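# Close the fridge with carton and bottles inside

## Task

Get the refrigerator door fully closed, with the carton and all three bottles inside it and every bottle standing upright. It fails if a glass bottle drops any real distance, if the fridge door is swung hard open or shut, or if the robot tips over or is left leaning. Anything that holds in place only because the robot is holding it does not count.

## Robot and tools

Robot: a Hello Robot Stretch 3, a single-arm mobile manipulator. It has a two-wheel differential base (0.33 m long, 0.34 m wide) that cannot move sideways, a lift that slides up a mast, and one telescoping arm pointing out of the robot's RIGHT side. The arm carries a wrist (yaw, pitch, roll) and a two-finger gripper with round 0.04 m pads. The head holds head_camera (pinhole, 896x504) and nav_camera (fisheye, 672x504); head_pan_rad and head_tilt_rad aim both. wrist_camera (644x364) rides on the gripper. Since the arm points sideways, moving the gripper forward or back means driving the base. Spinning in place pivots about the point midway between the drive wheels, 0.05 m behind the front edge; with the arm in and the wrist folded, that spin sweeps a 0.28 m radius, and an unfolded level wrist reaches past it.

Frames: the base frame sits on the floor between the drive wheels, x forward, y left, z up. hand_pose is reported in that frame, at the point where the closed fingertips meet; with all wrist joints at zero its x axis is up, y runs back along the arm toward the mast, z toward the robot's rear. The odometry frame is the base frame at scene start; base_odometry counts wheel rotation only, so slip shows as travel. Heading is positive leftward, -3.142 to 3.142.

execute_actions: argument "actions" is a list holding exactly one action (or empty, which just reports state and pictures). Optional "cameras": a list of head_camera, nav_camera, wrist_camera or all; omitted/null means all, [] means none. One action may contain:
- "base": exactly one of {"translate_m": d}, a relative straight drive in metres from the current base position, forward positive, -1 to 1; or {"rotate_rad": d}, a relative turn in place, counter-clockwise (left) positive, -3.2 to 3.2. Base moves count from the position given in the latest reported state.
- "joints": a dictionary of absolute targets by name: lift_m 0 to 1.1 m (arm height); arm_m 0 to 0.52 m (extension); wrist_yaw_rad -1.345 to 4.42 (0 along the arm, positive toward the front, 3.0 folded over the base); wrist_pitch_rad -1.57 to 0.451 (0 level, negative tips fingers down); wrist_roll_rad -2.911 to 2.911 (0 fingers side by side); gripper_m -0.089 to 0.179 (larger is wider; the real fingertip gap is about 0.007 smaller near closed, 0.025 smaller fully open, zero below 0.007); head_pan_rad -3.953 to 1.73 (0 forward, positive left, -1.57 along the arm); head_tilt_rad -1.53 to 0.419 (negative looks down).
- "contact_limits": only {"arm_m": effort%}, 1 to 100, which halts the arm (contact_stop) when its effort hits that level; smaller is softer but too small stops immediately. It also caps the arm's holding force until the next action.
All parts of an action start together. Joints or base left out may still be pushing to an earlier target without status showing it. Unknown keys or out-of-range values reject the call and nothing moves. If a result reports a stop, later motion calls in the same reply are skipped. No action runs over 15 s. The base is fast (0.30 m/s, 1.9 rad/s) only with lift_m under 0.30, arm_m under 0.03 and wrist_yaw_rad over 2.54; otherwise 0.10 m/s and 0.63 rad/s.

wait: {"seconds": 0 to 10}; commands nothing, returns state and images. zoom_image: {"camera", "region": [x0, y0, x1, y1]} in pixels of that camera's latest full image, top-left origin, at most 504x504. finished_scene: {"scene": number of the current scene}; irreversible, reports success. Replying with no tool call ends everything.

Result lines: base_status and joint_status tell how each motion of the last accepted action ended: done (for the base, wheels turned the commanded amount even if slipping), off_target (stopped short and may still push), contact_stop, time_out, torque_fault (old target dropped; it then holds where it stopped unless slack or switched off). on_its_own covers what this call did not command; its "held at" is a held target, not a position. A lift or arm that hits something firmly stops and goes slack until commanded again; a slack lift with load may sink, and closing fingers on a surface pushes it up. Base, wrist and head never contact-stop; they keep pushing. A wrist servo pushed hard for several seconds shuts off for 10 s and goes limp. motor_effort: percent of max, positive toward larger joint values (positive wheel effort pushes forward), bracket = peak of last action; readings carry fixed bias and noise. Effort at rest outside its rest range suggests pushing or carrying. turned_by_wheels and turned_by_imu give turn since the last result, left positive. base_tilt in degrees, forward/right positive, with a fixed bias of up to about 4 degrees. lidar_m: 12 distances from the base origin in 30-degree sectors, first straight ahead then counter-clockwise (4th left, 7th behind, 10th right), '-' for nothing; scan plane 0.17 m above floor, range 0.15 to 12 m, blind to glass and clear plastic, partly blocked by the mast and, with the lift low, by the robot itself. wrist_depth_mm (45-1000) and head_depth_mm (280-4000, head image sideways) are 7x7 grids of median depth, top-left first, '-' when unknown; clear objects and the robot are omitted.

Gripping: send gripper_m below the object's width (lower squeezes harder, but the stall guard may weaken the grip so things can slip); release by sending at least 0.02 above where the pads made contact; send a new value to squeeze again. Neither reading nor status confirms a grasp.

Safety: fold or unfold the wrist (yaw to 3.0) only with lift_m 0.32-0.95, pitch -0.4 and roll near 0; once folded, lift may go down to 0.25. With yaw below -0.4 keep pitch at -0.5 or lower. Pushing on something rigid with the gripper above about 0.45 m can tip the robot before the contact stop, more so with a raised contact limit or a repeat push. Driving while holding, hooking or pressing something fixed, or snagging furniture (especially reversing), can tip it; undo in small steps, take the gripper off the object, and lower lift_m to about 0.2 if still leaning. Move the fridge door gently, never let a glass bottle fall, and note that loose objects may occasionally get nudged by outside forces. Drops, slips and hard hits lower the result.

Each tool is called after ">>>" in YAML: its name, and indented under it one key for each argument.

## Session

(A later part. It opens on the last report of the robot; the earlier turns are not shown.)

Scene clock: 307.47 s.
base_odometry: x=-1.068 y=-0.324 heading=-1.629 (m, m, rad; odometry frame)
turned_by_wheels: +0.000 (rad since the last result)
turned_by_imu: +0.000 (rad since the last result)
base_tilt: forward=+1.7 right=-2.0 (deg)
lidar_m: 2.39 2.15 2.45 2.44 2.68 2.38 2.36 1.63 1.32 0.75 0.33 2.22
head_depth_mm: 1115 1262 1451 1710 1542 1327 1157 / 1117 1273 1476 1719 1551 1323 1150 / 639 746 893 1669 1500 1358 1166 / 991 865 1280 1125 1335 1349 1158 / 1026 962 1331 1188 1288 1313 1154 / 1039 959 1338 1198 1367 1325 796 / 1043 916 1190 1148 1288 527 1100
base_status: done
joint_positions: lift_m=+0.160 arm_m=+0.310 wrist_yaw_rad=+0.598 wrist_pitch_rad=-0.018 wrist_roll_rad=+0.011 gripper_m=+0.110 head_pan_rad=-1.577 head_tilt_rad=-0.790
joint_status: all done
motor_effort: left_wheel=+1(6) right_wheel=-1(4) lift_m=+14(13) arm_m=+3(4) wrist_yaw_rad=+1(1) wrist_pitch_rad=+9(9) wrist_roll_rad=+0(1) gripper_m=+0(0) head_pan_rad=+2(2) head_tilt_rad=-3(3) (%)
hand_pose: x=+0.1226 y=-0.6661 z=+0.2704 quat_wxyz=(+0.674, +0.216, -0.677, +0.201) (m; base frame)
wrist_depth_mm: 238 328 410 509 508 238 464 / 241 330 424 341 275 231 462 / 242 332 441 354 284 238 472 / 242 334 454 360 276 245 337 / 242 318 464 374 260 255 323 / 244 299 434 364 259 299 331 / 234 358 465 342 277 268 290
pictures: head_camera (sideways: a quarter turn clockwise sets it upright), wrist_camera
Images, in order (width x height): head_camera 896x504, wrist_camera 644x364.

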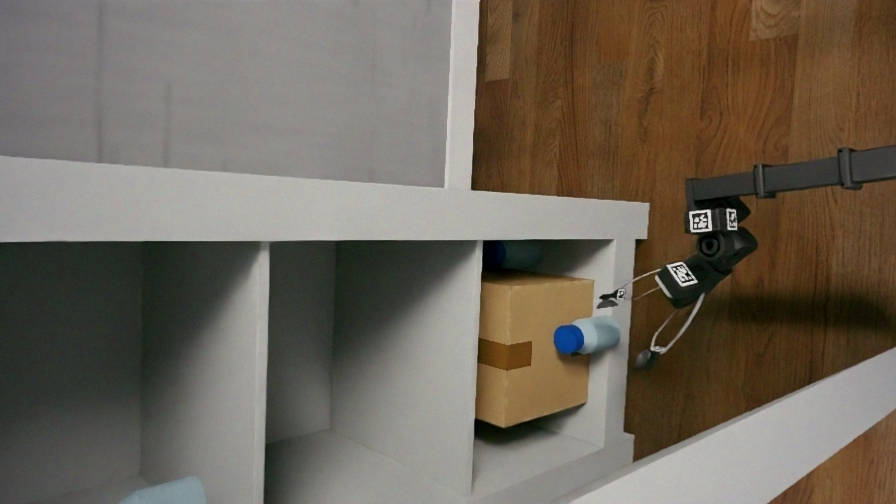

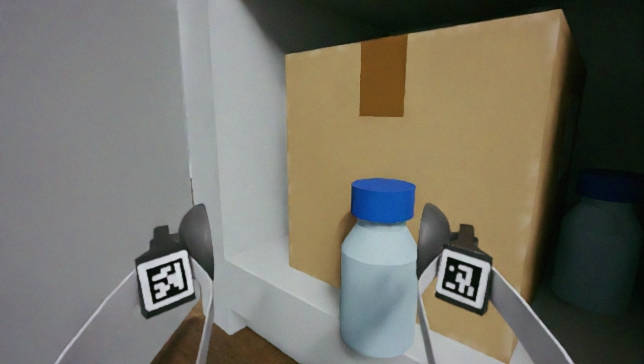

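>>> execute_actions:
  actions:
    - {"base":{"translate_m":0.025},"joints":{"arm_m":0.35},"contact_limits":{"arm_m":18}}
  cameras: ["head_camera","wrist_camera"]

Scene clock: 312.17 s.
base_odometry: x=-1.070 y=-0.349 heading=-1.629 (m, m, rad; odometry frame)
turned_by_wheels: +0.000 (rad since the last result)
turned_by_imu: +0.000 (rad since the last result)
base_tilt: forward=+1.7 right=-1.9 (deg)
lidar_m: 2.36 2.13 2.45 2.44 2.67 2.40 2.38 1.64 1.32 0.76 0.31 2.23
head_depth_mm: 1114 1251 1469 1718 1543 1313 1150 / 1128 1284 1475 1727 1550 1314 1151 / 633 718 855 1048 1449 1334 1165 / 1022 955 1328 1194 1361 1265 1156 / 1033 961 1328 1193 1281 1320 1154 / 1042 963 1327 1202 1368 1306 729 / 1031 916 1130 1139 430 492 1140
base_status: done
joint_positions: lift_m=+0.160 arm_m=+0.350 wrist_yaw_rad=+0.598 wrist_pitch_rad=-0.018 wrist_roll_rad=+0.011 gripper_m=+0.110 head_pan_rad=-1.577 head_tilt_rad=-0.790
joint_status: all done
motor_effort: left_wheel=+1(7) right_wheel=-2(3) lift_m=+14(14) arm_m=+3(5) wrist_yaw_rad=+2(1) wrist_pitch_rad=+9(9) wrist_roll_rad=+0(0) gripper_m=+1(1) head_pan_rad=+2(2) head_tilt_rad=-3(3) (%)
contact_limits: arm_m 18 (drawing in: default 20, maximum 33; extending or still: default 28, maximum 45)
hand_pose: x=+0.1226 y=-0.7061 z=+0.2704 quat_wxyz=(+0.674, +0.216, -0.677, +0.201) (m; base frame)
wrist_depth_mm: 236 326 376 450 246 196 177 / 236 325 381 296 238 201 181 / 237 328 391 306 245 203 188 / 239 327 408 319 245 209 284 / 239 315 432 326 208 212 282 / 239 294 406 338 211 211 285 / 230 357 425 298 215 232 283
pictures: head_camera (sideways: a quarter turn clockwise sets it upright), wrist_camera
Images, in order (width x height): head_camera 896x504, wrist_camera 644x364.

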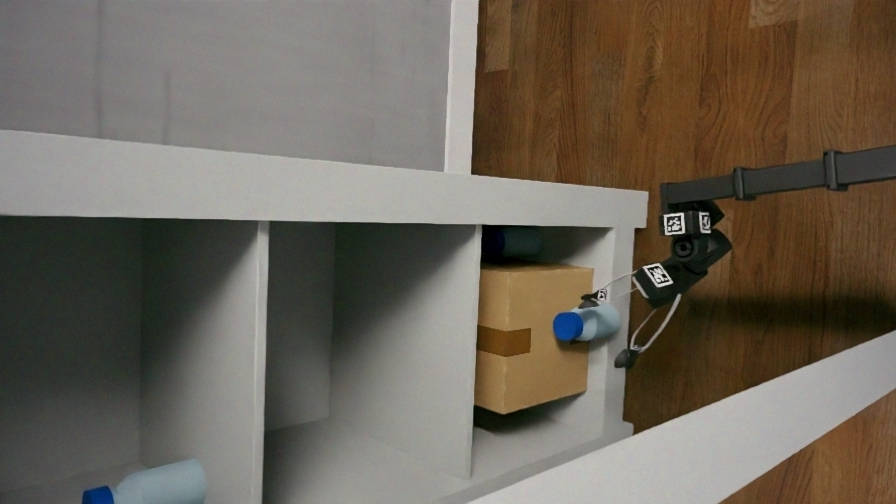

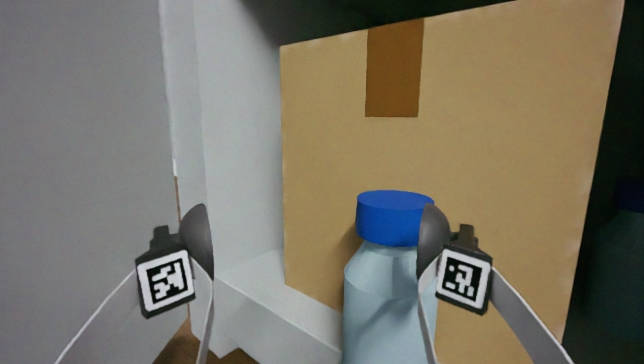

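>>> execute_actions:
  actions:
    - {"base":{"translate_m":0.012},"joints":{"arm_m":0.385},"contact_limits":{"arm_m":18}}
  cameras: ["wrist_camera"]

>>> execute_actions:
  actions:
    - {"joints":{"gripper_m":0.02}}
  cameras: ["head_camera","wrist_camera"]

Scene clock: 319.67 s.
base_odometry: x=-1.071 y=-0.361 heading=-1.629 (m, m, rad; odometry frame)
turned_by_wheels: +0.000 (rad since the last result)
turned_by_imu: +0.000 (rad since the last result)
base_tilt: forward=+1.8 right=-2.1 (deg)
lidar_m: 2.35 2.12 2.45 2.44 2.66 2.42 2.39 1.64 1.33 0.76 0.31 2.23
head_depth_mm: 1108 1260 1458 1714 1544 1309 1150 / 1103 1272 1477 1718 1554 1327 1148 / 643 736 836 1021 1369 1319 1155 / 1027 951 1315 1193 1361 1284 1155 / 1037 958 1320 1193 1290 1316 1151 / 1044 956 1327 1199 1368 598 717 / 1010 896 1104 1102 408 488 1157
base_status: done
joint_positions: lift_m=+0.160 arm_m=+0.385 wrist_yaw_rad=+0.598 wrist_pitch_rad=-0.018 wrist_roll_rad=+0.011 gripper_m=+0.110 head_pan_rad=-1.577 head_tilt_rad=-0.790
joint_status: all done
motor_effort: left_wheel=+0(5) right_wheel=+1(3) lift_m=+14(14) arm_m=+4(5) wrist_yaw_rad=+1(2) wrist_pitch_rad=+9(9) wrist_roll_rad=+0(0) gripper_m=+0(0) head_pan_rad=+2(2) head_tilt_rad=-4(4) (%)
contact_limits: arm_m 18 (drawing in: default 20, maximum 33; extending or still: default 28, maximum 45)
hand_pose: x=+0.1226 y=-0.7410 z=+0.2704 quat_wxyz=(+0.674, +0.216, -0.677, +0.201) (m; base frame)
wrist_depth_mm: 243 316 356 277 201 169 146 / 244 323 352 253 205 173 148 / 244 331 364 264 213 176 151 / 247 341 377 276 215 181 155 / 246 321 414 284 173 183 162 / 247 305 378 292 181 181 169 / 236 367 327 266 177 199 175
pictures: wrist_camera
Images, in order (width x height): wrist_camera 644x364.

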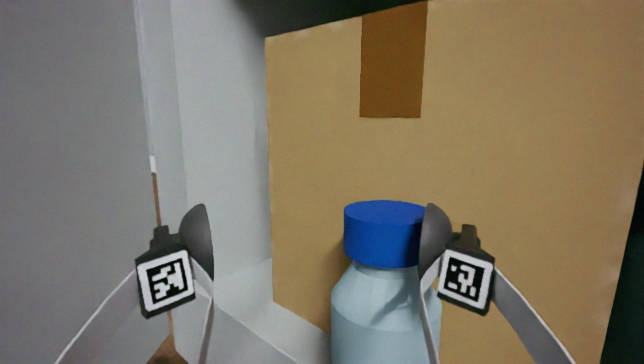

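Scene clock: 321.13 s.
base_odometry: x=-1.071 y=-0.361 heading=-1.629 (m, m, rad; odometry frame)
turned_by_wheels: +0.000 (rad since the last result)
turned_by_imu: +0.000 (rad since the last result)
base_tilt: forward=+1.7 right=-2.0 (deg)
lidar_m: 2.35 2.12 2.45 2.44 2.66 2.42 2.40 1.64 1.33 0.74 0.31 2.23
head_depth_mm: 1114 1268 1454 1728 1541 1319 1150 / 1106 1270 1476 1725 1554 1322 1154 / 645 735 836 1022 1363 1331 1158 / 1027 954 1324 1187 1367 1292 1154 / 1035 959 1334 1194 1263 1328 1156 / 1041 960 1328 1198 1379 597 716 / 1012 897 1102 1106 409 488 1157
base_status: not commanded
joint_positions: lift_m=+0.160 arm_m=+0.385 wrist_yaw_rad=+0.598 wrist_pitch_rad=-0.007 wrist_roll_rad=+0.010 gripper_m=+0.020 head_pan_rad=-1.577 head_tilt_rad=-0.790
joint_status: all done
motor_effort: left_wheel=+0(0) right_wheel=+1(2) lift_m=+14(14) arm_m=+3(4) wrist_yaw_rad=+0(5) wrist_pitch_rad=+4(9) wrist_roll_rad=+1(1) gripper_m=+1(81) head_pan_rad=+2(3) head_tilt_rad=-3(4) (%)
hand_pose: x=+0.1228 y=-0.7413 z=+0.2731 quat_wxyz=(+0.673, +0.212, -0.678, +0.205) (m; base frame)
wrist_depth_mm: 242 314 357 416 202 170 146 / 244 320 355 255 206 173 149 / 244 336 359 265 213 177 151 / 245 339 378 269 219 180 155 / 245 342 383 192 213 185 161 / 247 340 372 185 216 189 168 / 246 342 326 175 213 192 173
pictures: head_camera (sideways: a quarter turn clockwise sets it upright), wrist_camera
Images, in order (width x height): head_camera 896x504, wrist_camera 644x364.

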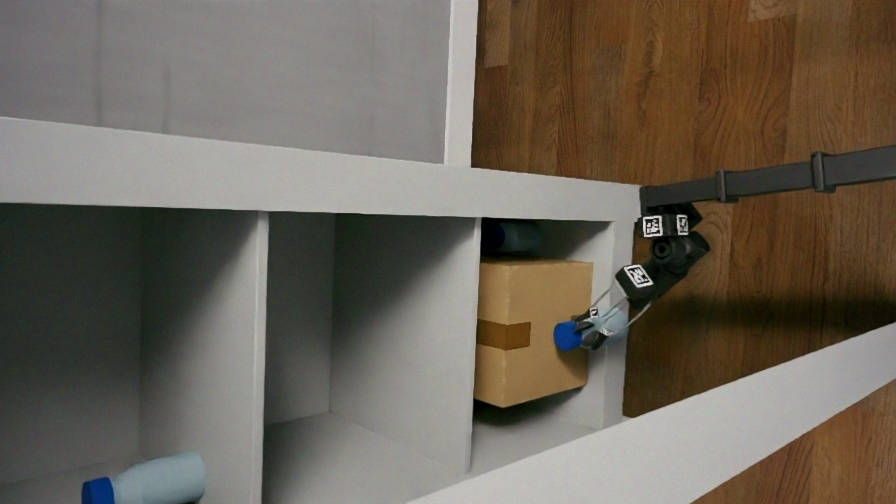

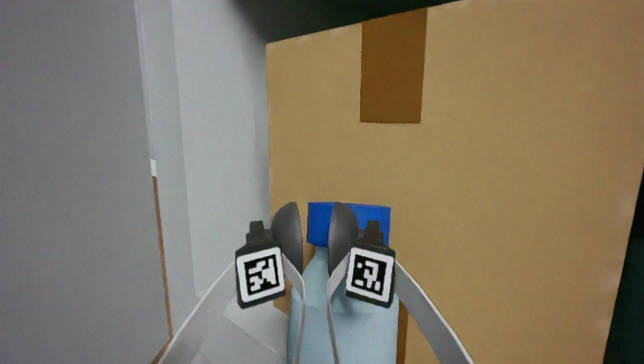

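>>> execute_actions:
  actions:
    - {"joints":{"gripper_m":0.11}}
  cameras: []

>>> execute_actions:
  actions:
    - {"joints":{"lift_m":0.105}}
  cameras: ["head_camera","wrist_camera"]

Scene clock: 325.87 s.
base_odometry: x=-1.071 y=-0.361 heading=-1.629 (m, m, rad; odometry frame)
turned_by_wheels: +0.000 (rad since the last result)
turned_by_imu: +0.000 (rad since the last result)
base_tilt: forward=+1.6 right=-2.0 (deg)
lidar_m: 2.35 2.12 2.45 2.44 2.66 2.42 2.40 1.64 1.33 0.76 0.31 2.23
head_depth_mm: 1121 1275 1456 1709 1545 1323 1149 / 1101 1272 1475 1722 1556 1328 1150 / 645 734 835 1021 1372 1315 1156 / 1025 953 1314 1195 1380 1285 1158 / 1040 958 1329 1195 1294 1329 1165 / 1052 956 1323 1196 1373 595 715 / 1014 896 1111 1103 408 490 1158
base_status: not commanded
joint_positions: lift_m=+0.160 arm_m=+0.385 wrist_yaw_rad=+0.597 wrist_pitch_rad=-0.024 wrist_roll_rad=+0.010 gripper_m=+0.110 head_pan_rad=-1.577 head_tilt_rad=-0.790
joint_status: all done
motor_effort: left_wheel=+0(0) right_wheel=+0(1) lift_m=+14(14) arm_m=+3(3) wrist_yaw_rad=+2(2) wrist_pitch_rad=+13(13) wrist_roll_rad=+0(1) gripper_m=-1(82) head_pan_rad=+2(2) head_tilt_rad=-3(3) (%)
hand_pose: x=+0.1223 y=-0.7410 z=+0.2688 quat_wxyz=(+0.675, +0.217, -0.676, +0.199) (m; base frame)
wrist_depth_mm: 241 319 353 266 200 168 145 / 246 320 352 254 206 173 148 / 248 336 362 264 212 176 152 / 247 342 374 274 212 180 156 / 249 320 410 282 164 182 161 / 248 305 372 291 173 181 167 / 237 372 328 276 168 199 175
pictures: none
No camera images: the call's "cameras" was empty. Leave "cameras" out to get every camera's image.

Scene clock: 327.13 s.
base_odometry: x=-1.071 y=-0.361 heading=-1.629 (m, m, rad; odometry frame)
turned_by_wheels: -0.001 (rad since the last result)
turned_by_imu: -0.001 (rad since the last result)
base_tilt: forward=+1.8 right=-2.1 (deg)
lidar_m: 2.35 2.11 2.45 2.44 2.66 2.42 2.40 1.65 1.33 0.76 0.31 2.22
head_depth_mm: 1115 1267 1461 1717 1537 1317 1153 / 1101 1278 1479 1724 1547 1315 1149 / 646 733 840 1027 1366 1321 1153 / 1034 950 1320 1199 1377 1274 1153 / 1033 959 1330 1202 1294 1337 1163 / 1045 963 1340 1201 1364 599 719 / 1013 898 1112 1101 412 490 1163
base_status: not commanded
joint_positions: lift_m=+0.108 arm_m=+0.385 wrist_yaw_rad=+0.574 wrist_pitch_rad=+0.072 wrist_roll_rad=-0.022 gripper_m=+0.110 head_pan_rad=-1.577 head_tilt_rad=-0.790
joint_status: lift_m contact_stop (moved -0.053 of -0.055)
on_its_own: lift_m is slack since a contact_stop, until your next command for it; wrist_yaw_rad is at rest, and its effort (+19) is outside its rest range (-12 to +12); wrist_pitch_rad is at rest, and its effort (-39) is outside its rest range (-20 to +32)
motor_effort: left_wheel=-9(10) right_wheel=+14(14) lift_m=+20(20) arm_m=+3(3) wrist_yaw_rad=+19(19) wrist_pitch_rad=-39(42) wrist_roll_rad=+10(11) gripper_m=-5(6) head_pan_rad=+2(2) head_tilt_rad=-3(4) (%)
hand_pose: x=+0.1183 y=-0.7457 z=+0.2409 quat_wxyz=(+0.678, +0.173, -0.677, +0.226) (m; base frame)
wrist_depth_mm: 250 328 362 253 206 174 152 / 251 331 366 256 209 176 155 / 255 336 369 260 210 178 160 / 258 346 383 263 172 179 161 / 258 341 392 269 165 177 165 / 261 323 327 271 161 175 167 / 250 369 292 239 160 188 252
pictures: head_camera (sideways: a quarter turn clockwise sets it upright), wrist_camera
Images, in order (width x height): head_camera 896x504, wrist_camera 644x364.

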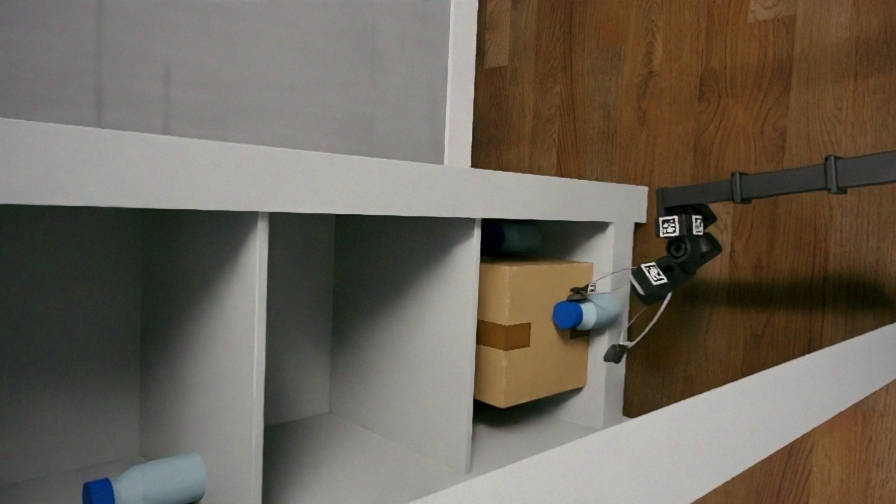

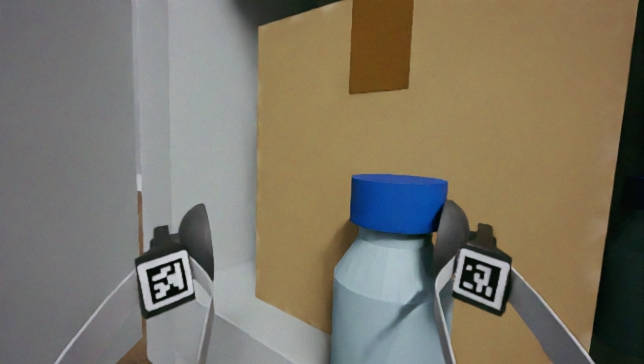

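>>> execute_actions:
  actions:
    - {"joints":{"lift_m":0.135}}
  cameras: []

>>> execute_actions:
  actions:
    - {"base":{"translate_m":-0.015},"joints":{"arm_m":0.415},"contact_limits":{"arm_m":18}}
  cameras: ["head_camera","wrist_camera"]

Scene clock: 331.90 s.
base_odometry: x=-1.071 y=-0.361 heading=-1.629 (m, m, rad; odometry frame)
turned_by_wheels: +0.000 (rad since the last result)
turned_by_imu: +0.001 (rad since the last result)
base_tilt: forward=+1.8 right=-2.0 (deg)
lidar_m: 2.35 2.11 2.45 2.43 2.67 2.42 2.40 1.64 1.33 0.76 0.31 2.23
head_depth_mm: 1109 1264 1449 1705 1555 1322 1146 / 1106 1282 1487 1714 1558 1327 1157 / 644 730 837 1022 1377 1323 1159 / 1024 949 1312 1195 1373 1272 1145 / 1040 958 1336 1197 1286 1328 1162 / 1044 956 1319 1199 1379 599 718 / 1017 896 1111 1101 412 488 1160
base_status: not commanded
joint_positions: lift_m=+0.135 arm_m=+0.385 wrist_yaw_rad=+0.549 wrist_pitch_rad=-0.010 wrist_roll_rad=+0.007 gripper_m=+0.110 head_pan_rad=-1.577 head_tilt_rad=-0.790
joint_status: all done
on_its_own: wrist_yaw_rad is held at +0.557, not at your +0.600, by its stall guard, which is not easing now
motor_effort: left_wheel=-3(5) right_wheel=+4(7) lift_m=+26(26) arm_m=+3(3) wrist_yaw_rad=+6(6) wrist_pitch_rad=+5(39) wrist_roll_rad=+2(11) gripper_m=-1(3) head_pan_rad=+2(2) head_tilt_rad=-3(4) (%)
hand_pose: x=+0.1123 y=-0.7480 z=+0.2466 quat_wxyz=(+0.680, +0.196, -0.681, +0.188) (m; base frame)
wrist_depth_mm: 263 320 340 235 193 165 147 / 263 327 357 242 198 168 153 / 265 331 368 251 203 172 157 / 263 348 371 259 193 176 162 / 266 353 397 267 163 177 251 / 264 329 321 275 165 174 259 / 253 390 292 244 167 194 256
pictures: none
No camera images: the call's "cameras" was empty. Leave "cameras" out to get every camera's image.

Scene clock: 333.10 s.
base_odometry: x=-1.070 y=-0.346 heading=-1.629 (m, m, rad; odometry frame)
turned_by_wheels: +0.000 (rad since the last result)
turned_by_imu: +0.000 (rad since the last result)
base_tilt: forward=+1.6 right=-2.0 (deg)
lidar_m: 2.36 2.13 2.46 2.44 2.67 2.41 2.39 1.64 1.33 0.75 0.32 2.22
head_depth_mm: 1110 1269 1473 1724 1563 1312 1158 / 1124 1266 1474 1727 1552 1329 1150 / 633 722 853 1052 1472 1333 1158 / 1026 951 1286 1157 1367 1298 1162 / 1032 954 1326 1194 1284 1320 1149 / 1040 961 1339 1199 1371 1333 737 / 1035 916 1148 1136 444 494 1141
base_status: done
joint_positions: lift_m=+0.135 arm_m=+0.414 wrist_yaw_rad=+0.554 wrist_pitch_rad=-0.018 wrist_roll_rad=+0.008 gripper_m=+0.110 head_pan_rad=-1.577 head_tilt_rad=-0.790
joint_status: all done
on_its_own: wrist_yaw_rad is held at +0.557, not at your +0.600, by its stall guard, which is not easing now
motor_effort: left_wheel=-4(5) right_wheel=+7(7) lift_m=+26(26) arm_m=+8(8) wrist_yaw_rad=+2(6) wrist_pitch_rad=+9(9) wrist_roll_rad=+1(2) gripper_m=-1(1) head_pan_rad=+2(2) head_tilt_rad=-4(2) (%)
contact_limits: arm_m 18 (drawing in: default 20, maximum 33; extending or still: default 28, maximum 45)
hand_pose: x=+0.1132 y=-0.7767 z=+0.2445 quat_wxyz=(+0.680, +0.201, -0.681, +0.186) (m; base frame)
wrist_depth_mm: 293 306 252 198 163 139 128 / 296 320 261 203 168 142 384 / 293 327 273 212 174 145 395 / 294 345 284 160 171 149 237 / 296 343 286 149 180 151 239 / 294 359 294 151 163 150 247 / 283 361 265 147 176 166 244
pictures: head_camera (sideways: a quarter turn clockwise sets it upright), wrist_camera
Images, in order (width x height): head_camera 896x504, wrist_camera 644x364.

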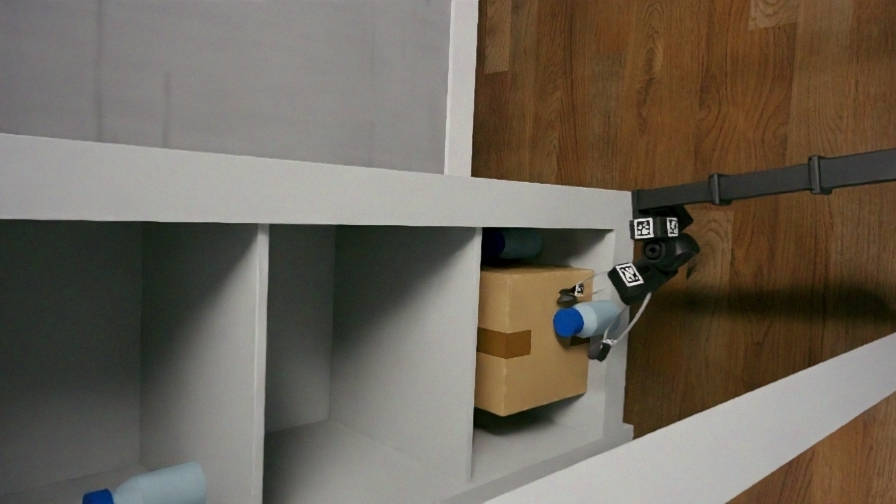

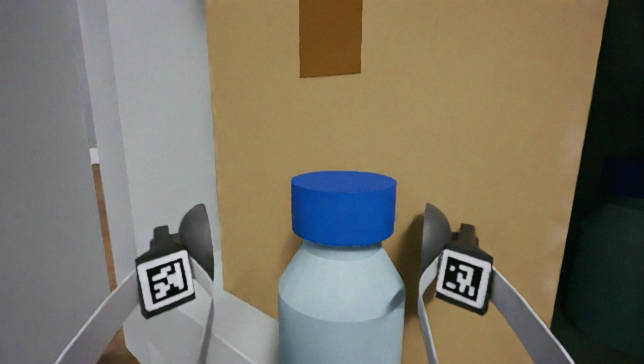

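Centered. Grip and lift slightly.

>>> execute_actions:
  actions:
    - {"joints":{"gripper_m":-0.01}}
  cameras: ["wrist_camera"]

>>> execute_actions:
  actions:
    - {"joints":{"lift_m":0.165}}
  cameras: ["head_camera","wrist_camera"]

Scene clock: 338.10 s.
base_odometry: x=-1.070 y=-0.346 heading=-1.629 (m, m, rad; odometry frame)
turned_by_wheels: +0.000 (rad since the last result)
turned_by_imu: +0.000 (rad since the last result)
base_tilt: forward=+1.7 right=-2.0 (deg)
lidar_m: 2.36 2.13 2.45 2.44 2.68 2.40 2.39 1.65 1.33 0.76 0.32 2.22
head_depth_mm: 1114 1255 1453 1705 1549 1320 1149 / 1122 1268 1467 1714 1545 1328 1148 / 632 722 853 1052 1481 1318 1156 / 1030 950 1295 1158 1371 1295 1161 / 1033 954 1322 1197 1289 1334 1160 / 1044 966 1327 1205 1377 1330 736 / 1035 915 1148 1130 444 494 1141
base_status: not commanded
joint_positions: lift_m=+0.135 arm_m=+0.415 wrist_yaw_rad=+0.542 wrist_pitch_rad=-0.007 wrist_roll_rad=+0.007 gripper_m=-0.009 head_pan_rad=-1.577 head_tilt_rad=-0.790
joint_status: all done
on_its_own: wrist_yaw_rad is held at +0.557, not at your +0.600, by its stall guard, which is not easing now
motor_effort: left_wheel=-4(4) right_wheel=+6(7) lift_m=+25(26) arm_m=+3(8) wrist_yaw_rad=+12(12) wrist_pitch_rad=+3(10) wrist_roll_rad=+2(2) gripper_m=-24(97) head_pan_rad=+2(2) head_tilt_rad=-3(4) (%)
hand_pose: x=+0.1106 y=-0.7791 z=+0.2474 quat_wxyz=(+0.680, +0.192, -0.683, +0.186) (m; base frame)
wrist_depth_mm: 302 311 247 195 161 138 378 / 300 322 255 200 165 141 387 / 301 328 265 208 171 145 402 / 301 337 277 170 173 147 250 / 304 350 379 145 171 151 243 / 300 349 285 151 172 154 244 / 302 366 265 146 186 157 241
pictures: wrist_camera
Images, in order (width x height): wrist_camera 644x364.

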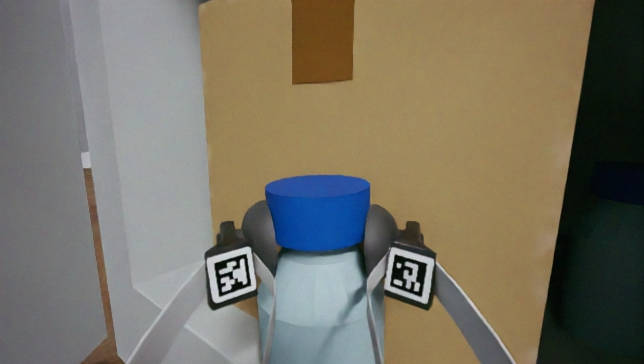

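Scene clock: 339.17 s.
base_odometry: x=-1.070 y=-0.346 heading=-1.629 (m, m, rad; odometry frame)
turned_by_wheels: +0.000 (rad since the last result)
turned_by_imu: +0.000 (rad since the last result)
base_tilt: forward=+1.6 right=-2.0 (deg)
lidar_m: 2.37 2.13 2.45 2.44 2.68 2.40 2.38 1.64 1.33 0.75 0.32 2.22
head_depth_mm: 1111 1258 1463 1713 1538 1315 1155 / 1120 1275 1471 1719 1548 1311 1154 / 633 719 853 1050 1472 1321 1155 / 1027 953 1294 1161 1367 1304 1155 / 1037 953 1315 1190 1275 1325 1161 / 1045 959 1338 1200 1372 1330 737 / 1026 917 1139 1135 444 493 1141
base_status: not commanded
joint_positions: lift_m=+0.164 arm_m=+0.415 wrist_yaw_rad=+0.555 wrist_pitch_rad=-0.063 wrist_roll_rad=+0.009 gripper_m=-0.004 head_pan_rad=-1.577 head_tilt_rad=-0.790
joint_status: all done
on_its_own: wrist_yaw_rad is held at +0.557, not at your +0.600, by its stall guard, which is not easing now; gripper_m is held at -0.004, not at your -0.010, by its stall guard, which is still easing; wrist_pitch_rad is at rest, and its effort (+33) is outside its rest range (-20 to +32)
motor_effort: left_wheel=+0(4) right_wheel=+0(6) lift_m=+28(30) arm_m=+3(3) wrist_yaw_rad=+2(11) wrist_pitch_rad=+33(36) wrist_roll_rad=+1(2) gripper_m=+0(23) head_pan_rad=+2(3) head_tilt_rad=-4(3) (%)
hand_pose: x=+0.1125 y=-0.7758 z=+0.2629 quat_wxyz=(+0.683, +0.216, -0.676, +0.171) (m; base frame)
wrist_depth_mm: 291 302 246 193 161 137 125 / 294 317 259 201 166 141 130 / 293 332 270 211 171 145 384 / 294 344 290 172 177 149 244 / 297 354 384 144 175 153 244 / 295 366 - 150 175 157 251 / 296 368 275 146 195 161 251
pictures: head_camera (sideways: a quarter turn clockwise sets it upright), wrist_camera
Images, in order (width x height): head_camera 896x504, wrist_camera 644x364.

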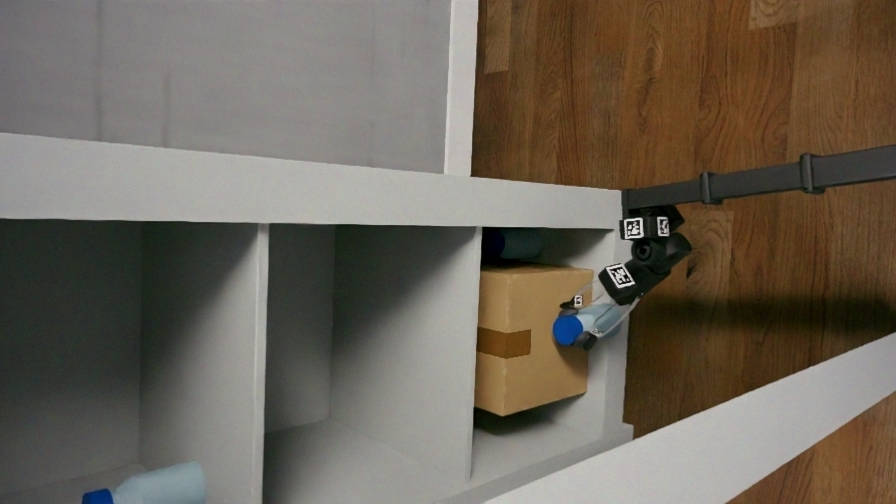

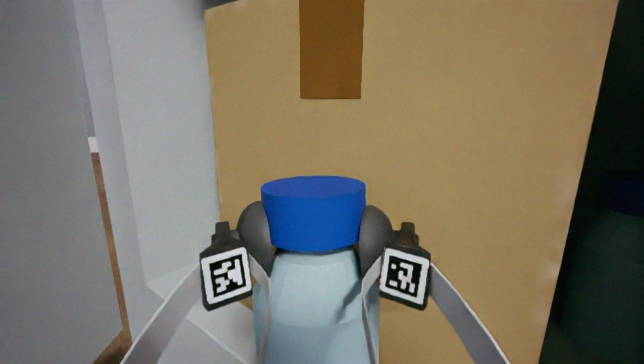

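>>> execute_actions:
  actions:
    - {"joints":{"arm_m":0.26}}
  cameras: []

>>> execute_actions:
  actions:
    - {"joints":{"lift_m":0.55}}

Scene clock: 346.20 s.
base_odometry: x=-1.070 y=-0.346 heading=-1.629 (m, m, rad; odometry frame)
turned_by_wheels: +0.000 (rad since the last result)
turned_by_imu: +0.000 (rad since the last result)
base_tilt: forward=+1.7 right=-2.0 (deg)
lidar_m: 2.37 2.12 2.46 2.43 2.68 2.40 2.39 1.64 1.33 0.60 0.32 2.22
head_depth_mm: 1110 1259 1461 1728 1544 1317 1153 / 1121 1266 1475 1721 1551 1318 1152 / 632 720 852 1050 1484 1349 1161 / 1025 956 1303 1154 1365 1350 1162 / 1030 959 1327 1198 1325 1269 1149 / 1038 959 1332 1200 1366 1327 740 / 1034 913 1138 1127 444 495 1134
base_status: not commanded
joint_positions: lift_m=+0.164 arm_m=+0.260 wrist_yaw_rad=+0.556 wrist_pitch_rad=-0.064 wrist_roll_rad=+0.009 gripper_m=+0.000 head_pan_rad=-1.577 head_tilt_rad=-0.790
joint_status: all done
on_its_own: wrist_yaw_rad is held at +0.557, not at your +0.600, by its stall guard, which is not easing now; gripper_m is held at -0.001, not at your -0.010, by its stall guard, which is not easing now; wrist_pitch_rad is at rest, and its effort (+34) is outside its rest range (-20 to +32)
motor_effort: left_wheel=+0(0) right_wheel=+0(0) lift_m=+28(28) arm_m=-3(6) wrist_yaw_rad=+1(0) wrist_pitch_rad=+34(34) wrist_roll_rad=+1(1) gripper_m=-19(19) head_pan_rad=+2(2) head_tilt_rad=-3(3) (%)
hand_pose: x=+0.1126 y=-0.6213 z=+0.2626 quat_wxyz=(+0.683, +0.217, -0.676, +0.171) (m; base frame)
wrist_depth_mm: 213 290 425 496 332 268 487 / 213 293 441 379 318 266 495 / 207 293 448 401 327 276 510 / 207 294 455 172 340 293 368 / 208 298 430 144 334 304 370 / 209 295 - 151 330 314 349 / 214 276 425 146 322 286 273
pictures: none
No camera images: the call's "cameras" was empty. Leave "cameras" out to get every camera's image.

Scene clock: 350.53 s.
base_odometry: x=-1.070 y=-0.346 heading=-1.629 (m, m, rad; odometry frame)
turned_by_wheels: +0.000 (rad since the last result)
turned_by_imu: +0.000 (rad since the last result)
base_tilt: forward=+1.9 right=-2.0 (deg)
lidar_m: 2.36 2.14 2.45 2.44 2.66 2.40 2.38 1.64 1.33 0.76 0.32 2.22
head_depth_mm: 1116 1269 1468 1706 1559 1310 1148 / 1129 1273 1475 1718 1551 1336 - / 631 718 851 1058 1622 1325 1163 / 1023 954 1303 1162 1417 1321 1160 / 1034 955 1330 1163 1365 1317 1155 / 1045 959 1338 1166 1368 1326 738 / 1032 913 1143 1131 443 496 1150
base_status: not commanded
joint_positions: lift_m=+0.549 arm_m=+0.260 wrist_yaw_rad=+0.556 wrist_pitch_rad=-0.065 wrist_roll_rad=+0.009 gripper_m=+0.000 head_pan_rad=-1.577 head_tilt_rad=-0.790
joint_status: all done
on_its_own: wrist_yaw_rad is held at +0.557, not at your +0.600, by its stall guard, which is not easing now; gripper_m is held at -0.001, not at your -0.010, by its stall guard, which is not easing now; wrist_pitch_rad is at rest, and its effort (+35) is outside its rest range (-20 to +32)
motor_effort: left_wheel=+0(0) right_wheel=+0(0) lift_m=+28(29) arm_m=-3(3) wrist_yaw_rad=+1(1) wrist_pitch_rad=+35(35) wrist_roll_rad=+1(1) gripper_m=-19(20) head_pan_rad=+2(2) head_tilt_rad=-3(3) (%)
hand_pose: x=+0.1126 y=-0.6212 z=+0.6474 quat_wxyz=(+0.683, +0.217, -0.676, +0.170) (m; base frame)
wrist_depth_mm: 211 287 423 521 656 586 495 / 211 289 441 561 665 588 513 / 208 291 453 581 722 617 533 / 209 295 462 172 692 606 535 / 209 295 428 144 498 468 438 / 209 295 - 151 373 343 336 / 215 278 452 146 422 292 270
pictures: head_camera (sideways: a quarter turn clockwise sets it upright), nav_camera (sideways: a quarter turn counterclockwise sets it upright), wrist_camera
Images, in order (width x height): head_camera 896x504, nav_camera 672x504, wrist_camera 644x364.

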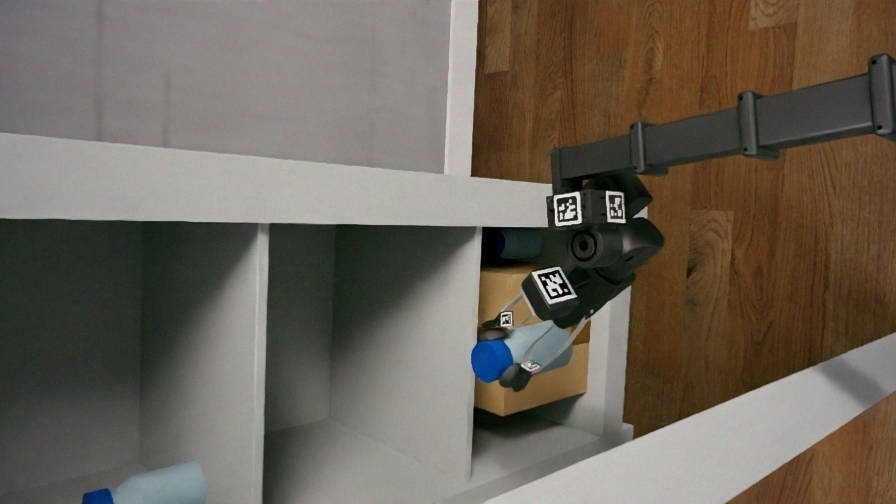

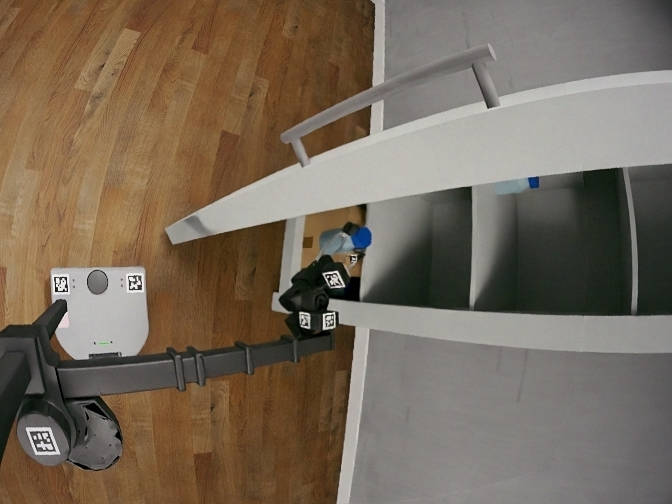

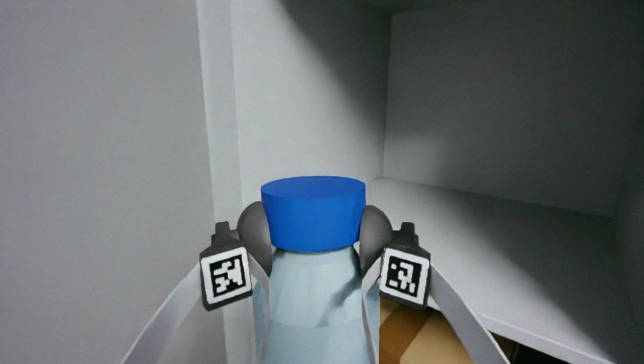

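>>> execute_actions:
  actions:
    - {"base":{"translate_m":0.04},"joints":{"lift_m":0.64}}
  cameras: []

>>> execute_actions:
  actions:
    - {"joints":{"arm_m":0.5},"contact_limits":{"arm_m":14}}

Scene clock: 358.33 s.
base_odometry: x=-1.072 y=-0.386 heading=-1.629 (m, m, rad; odometry frame)
turned_by_wheels: +0.000 (rad since the last result)
turned_by_imu: +0.000 (rad since the last result)
base_tilt: forward=+1.8 right=-2.2 (deg)
lidar_m: 2.32 2.10 2.44 2.43 2.66 2.44 2.42 1.65 1.33 0.76 0.30 2.23
head_depth_mm: 1119 1271 1464 1722 1531 1315 1170 / 655 1231 1485 1718 1583 - 1153 / 691 754 863 1001 - 1328 1158 / 1030 952 1314 1195 1378 1325 1149 / 1040 954 1317 1157 1370 1324 1100 / 1045 959 1319 1168 1270 523 1094 / 998 899 1045 333 384 1249 1158
base_status: done
joint_positions: lift_m=+0.639 arm_m=+0.260 wrist_yaw_rad=+0.556 wrist_pitch_rad=-0.066 wrist_roll_rad=+0.009 gripper_m=+0.000 head_pan_rad=-1.577 head_tilt_rad=-0.790
joint_status: all done
on_its_own: wrist_yaw_rad is held at +0.557, not at your +0.600, by its stall guard, which is not easing now; gripper_m is held at -0.001, not at your -0.010, by its stall guard, which is not easing now; wrist_pitch_rad is at rest, and its effort (+35) is outside its rest range (-20 to +32)
motor_effort: left_wheel=+1(6) right_wheel=-1(2) lift_m=+28(27) arm_m=-3(3) wrist_yaw_rad=+1(0) wrist_pitch_rad=+35(35) wrist_roll_rad=+1(0) gripper_m=-19(19) head_pan_rad=+2(2) head_tilt_rad=-4(4) (%)
hand_pose: x=+0.1126 y=-0.6212 z=+0.7373 quat_wxyz=(+0.683, +0.217, -0.676, +0.170) (m; base frame)
wrist_depth_mm: 170 231 395 408 408 402 397 / 170 233 403 502 682 593 525 / 171 234 425 520 693 598 530 / 171 235 399 171 728 632 539 / 173 237 343 145 712 624 559 / 173 239 - 151 438 494 495 / 173 223 367 147 382 385 384
pictures: none
No camera images: the call's "cameras" was empty. Leave "cameras" out to get every camera's image.

Scene clock: 361.33 s.
base_odometry: x=-1.072 y=-0.386 heading=-1.629 (m, m, rad; odometry frame)
turned_by_wheels: +0.000 (rad since the last result)
turned_by_imu: +0.000 (rad since the last result)
base_tilt: forward=+1.8 right=-2.0 (deg)
lidar_m: 2.32 2.09 2.44 2.44 2.66 2.43 2.42 1.64 1.33 0.76 0.30 2.23
head_depth_mm: 1118 1267 1451 1708 1542 1313 1171 / 654 1224 1459 1720 1562 - 1136 / 691 753 856 1065 1333 1330 1155 / 1033 953 1331 1190 1366 1331 1150 / 1039 954 1307 1157 1341 1321 1104 / 1047 957 1310 1196 1275 524 1099 / 997 898 1042 333 384 1252 1167
base_status: not commanded
joint_positions: lift_m=+0.639 arm_m=+0.500 wrist_yaw_rad=+0.556 wrist_pitch_rad=-0.066 wrist_roll_rad=+0.009 gripper_m=+0.000 head_pan_rad=-1.577 head_tilt_rad=-0.790
joint_status: all done
on_its_own: wrist_yaw_rad is held at +0.557, not at your +0.600, by its stall guard, which is not easing now; gripper_m is held at -0.001, not at your -0.010, by its stall guard, which is not easing now; wrist_pitch_rad is at rest, and its effort (+35) is outside its rest range (-20 to +32)
motor_effort: left_wheel=+1(1) right_wheel=-1(1) lift_m=+29(28) arm_m=+3(5) wrist_yaw_rad=+0(1) wrist_pitch_rad=+35(35) wrist_roll_rad=+1(0) gripper_m=-19(21) head_pan_rad=+2(3) head_tilt_rad=-3(4) (%)
contact_limits: arm_m 14 (drawing in: default 20, maximum 33; extending or still: default 28, maximum 45)
hand_pose: x=+0.1126 y=-0.8606 z=+0.7373 quat_wxyz=(+0.683, +0.217, -0.676, +0.170) (m; base frame)
wrist_depth_mm: 219 257 318 387 412 381 332 / 225 265 332 443 470 398 346 / 231 272 343 459 488 412 358 / 239 280 343 171 499 422 366 / 254 284 333 144 503 437 378 / 262 289 - 150 439 440 380 / 274 290 351 146 389 385 372
pictures: head_camera (sideways: a quarter turn clockwise sets it upright), nav_camera (sideways: a quarter turn counterclockwise sets it upright), wrist_camera
Images, in order (width x height): head_camera 896x504, nav_camera 672x504, wrist_camera 644x364.

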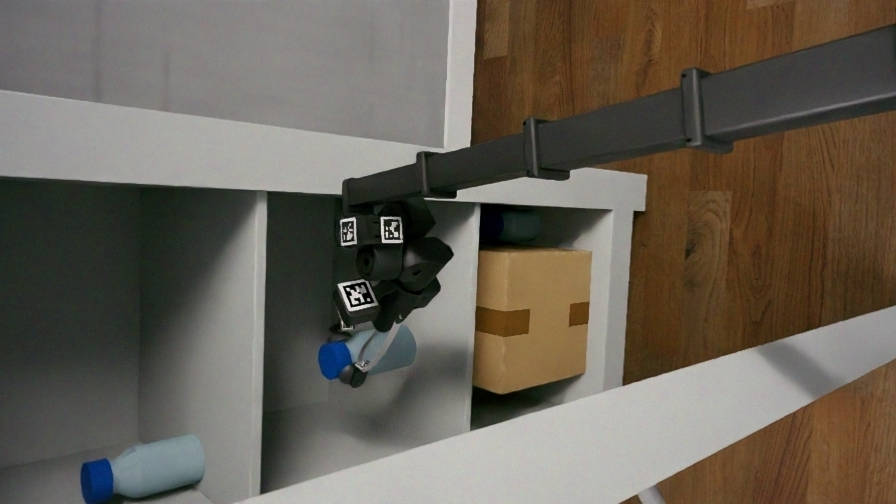

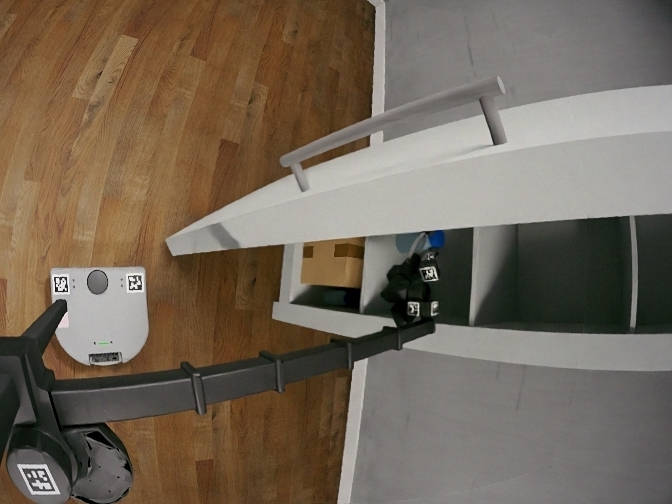

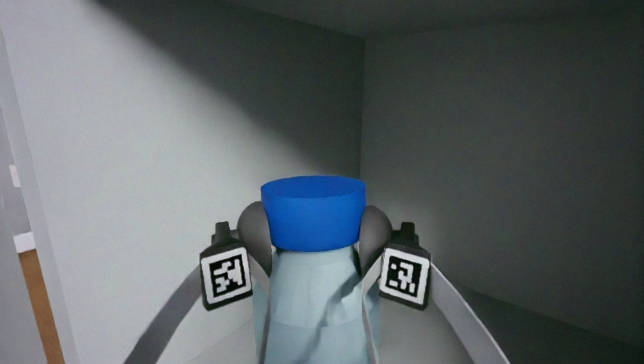

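Inside. Lower until contact, in steps.

>>> execute_actions:
  actions:
    - {"joints":{"arm_m":0.52,"lift_m":0.59}}
  cameras: ["wrist_camera"]

>>> execute_actions:
  actions:
    - {"joints":{"lift_m":0.56}}
  cameras: ["wrist_camera","head_camera"]

Scene clock: 365.60 s.
base_odometry: x=-1.072 y=-0.386 heading=-1.629 (m, m, rad; odometry frame)
turned_by_wheels: +0.000 (rad since the last result)
turned_by_imu: +0.000 (rad since the last result)
base_tilt: forward=+1.7 right=-1.9 (deg)
lidar_m: 2.33 2.09 2.44 2.43 2.66 2.44 2.42 1.65 1.33 0.76 0.30 2.24
head_depth_mm: 1112 1272 1460 1731 1544 1325 1167 / 655 1224 1479 1732 1575 1353 - / 690 754 862 1058 1331 1324 1148 / 1032 958 1325 1223 1372 1326 1147 / 1036 958 1313 1131 1350 1323 1096 / 1055 956 1324 1188 1260 524 1105 / 1002 900 1046 333 384 1251 1158
base_status: not commanded
joint_positions: lift_m=+0.590 arm_m=+0.518 wrist_yaw_rad=+0.556 wrist_pitch_rad=-0.066 wrist_roll_rad=+0.009 gripper_m=+0.000 head_pan_rad=-1.577 head_tilt_rad=-0.790
joint_status: all done
joint sent to its limit — the command would take arm_m past its upper limit, so that joint was sent only as far as its limit.
on_its_own: wrist_yaw_rad is held at +0.557, not at your +0.600, by its stall guard, which is not easing now; gripper_m is held at -0.001, not at your -0.010, by its stall guard, which is not easing now; wrist_pitch_rad is at rest, and its effort (+35) is outside its rest range (-20 to +32)
motor_effort: left_wheel=+1(1) right_wheel=-1(1) lift_m=+17(26) arm_m=+3(2) wrist_yaw_rad=+0(0) wrist_pitch_rad=+35(35) wrist_roll_rad=+1(1) gripper_m=-19(19) head_pan_rad=+2(2) head_tilt_rad=-4(4) (%)
hand_pose: x=+0.1126 y=-0.8786 z=+0.6880 quat_wxyz=(+0.683, +0.217, -0.676, +0.170) (m; base frame)
wrist_depth_mm: 218 254 319 425 438 376 326 / 223 262 325 436 450 383 334 / 227 266 337 459 476 393 343 / 232 276 337 172 479 406 351 / 239 281 327 145 476 419 358 / 247 286 - 150 363 407 370 / 260 284 307 146 319 322 318
pictures: wrist_camera
Images, in order (width x height): wrist_camera 644x364.

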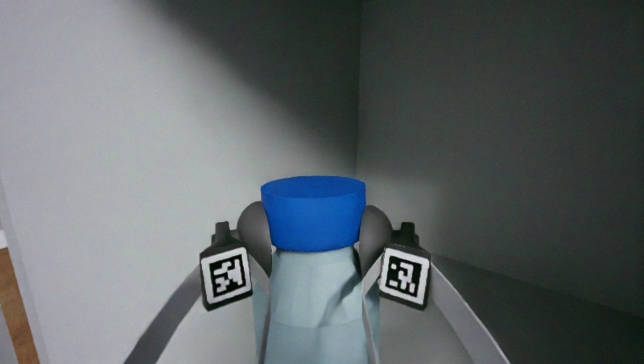

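Scene clock: 366.67 s.
base_odometry: x=-1.072 y=-0.386 heading=-1.629 (m, m, rad; odometry frame)
turned_by_wheels: +0.000 (rad since the last result)
turned_by_imu: +0.000 (rad since the last result)
base_tilt: forward=+1.8 right=-2.0 (deg)
lidar_m: 2.33 2.09 2.43 2.43 2.65 2.44 2.42 1.65 1.33 0.76 0.30 2.23
head_depth_mm: 1113 1268 1464 1714 1540 1318 1151 / 656 1237 1486 1725 1554 1353 - / 695 753 869 979 1359 1323 1155 / 1029 955 1322 1230 1368 1316 1162 / 1045 956 1325 1132 1349 1324 1093 / 1046 958 1330 1193 1277 525 1098 / 990 899 1048 333 383 1261 1165
base_status: not commanded
joint_positions: lift_m=+0.560 arm_m=+0.518 wrist_yaw_rad=+0.556 wrist_pitch_rad=-0.066 wrist_roll_rad=+0.009 gripper_m=+0.000 head_pan_rad=-1.577 head_tilt_rad=-0.790
joint_status: all done
on_its_own: wrist_yaw_rad is held at +0.557, not at your +0.600, by its stall guard, which is not easing now; gripper_m is held at -0.001, not at your -0.010, by its stall guard, which is not easing now; wrist_pitch_rad is at rest, and its effort (+35) is outside its rest range (-20 to +32)
motor_effort: left_wheel=+1(1) right_wheel=+0(1) lift_m=+16(18) arm_m=+3(3) wrist_yaw_rad=+0(1) wrist_pitch_rad=+35(35) wrist_roll_rad=+1(1) gripper_m=-19(20) head_pan_rad=+3(2) head_tilt_rad=-4(4) (%)
hand_pose: x=+0.1126 y=-0.8786 z=+0.6580 quat_wxyz=(+0.683, +0.217, -0.676, +0.170) (m; base frame)
wrist_depth_mm: 218 254 317 422 437 375 326 / 223 261 327 438 455 386 336 / 227 267 339 458 471 396 343 / 232 274 336 172 491 409 353 / 240 284 327 145 475 424 360 / 250 287 - 151 324 356 351 / 263 271 267 146 280 281 279
pictures: head_camera (sideways: a quarter turn clockwise sets it upright), wrist_camera
Images, in order (width x height): head_camera 896x504, wrist_camera 644x364.

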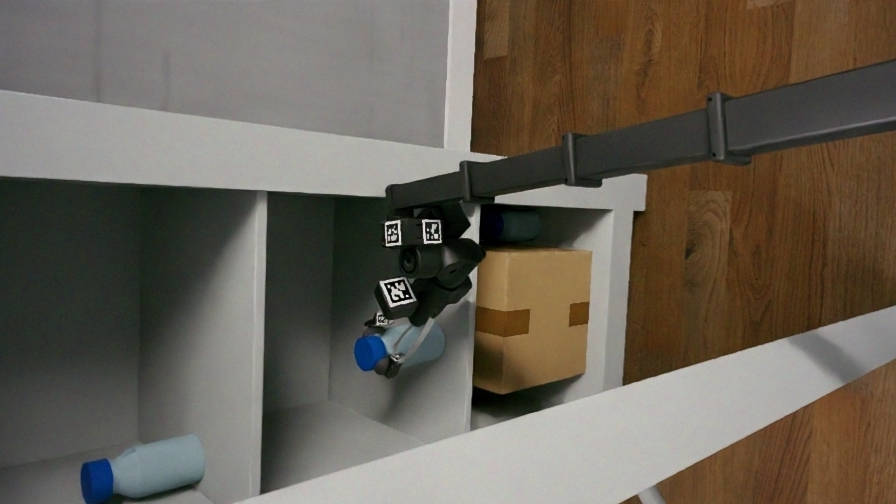

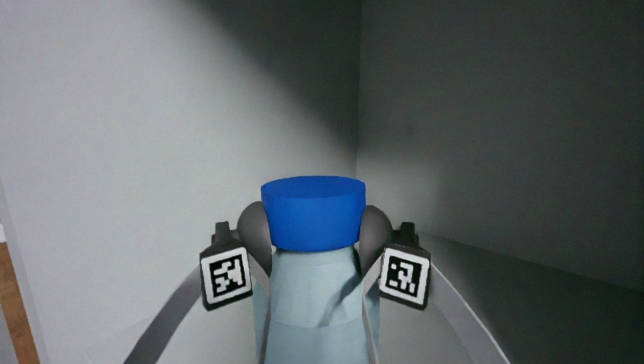

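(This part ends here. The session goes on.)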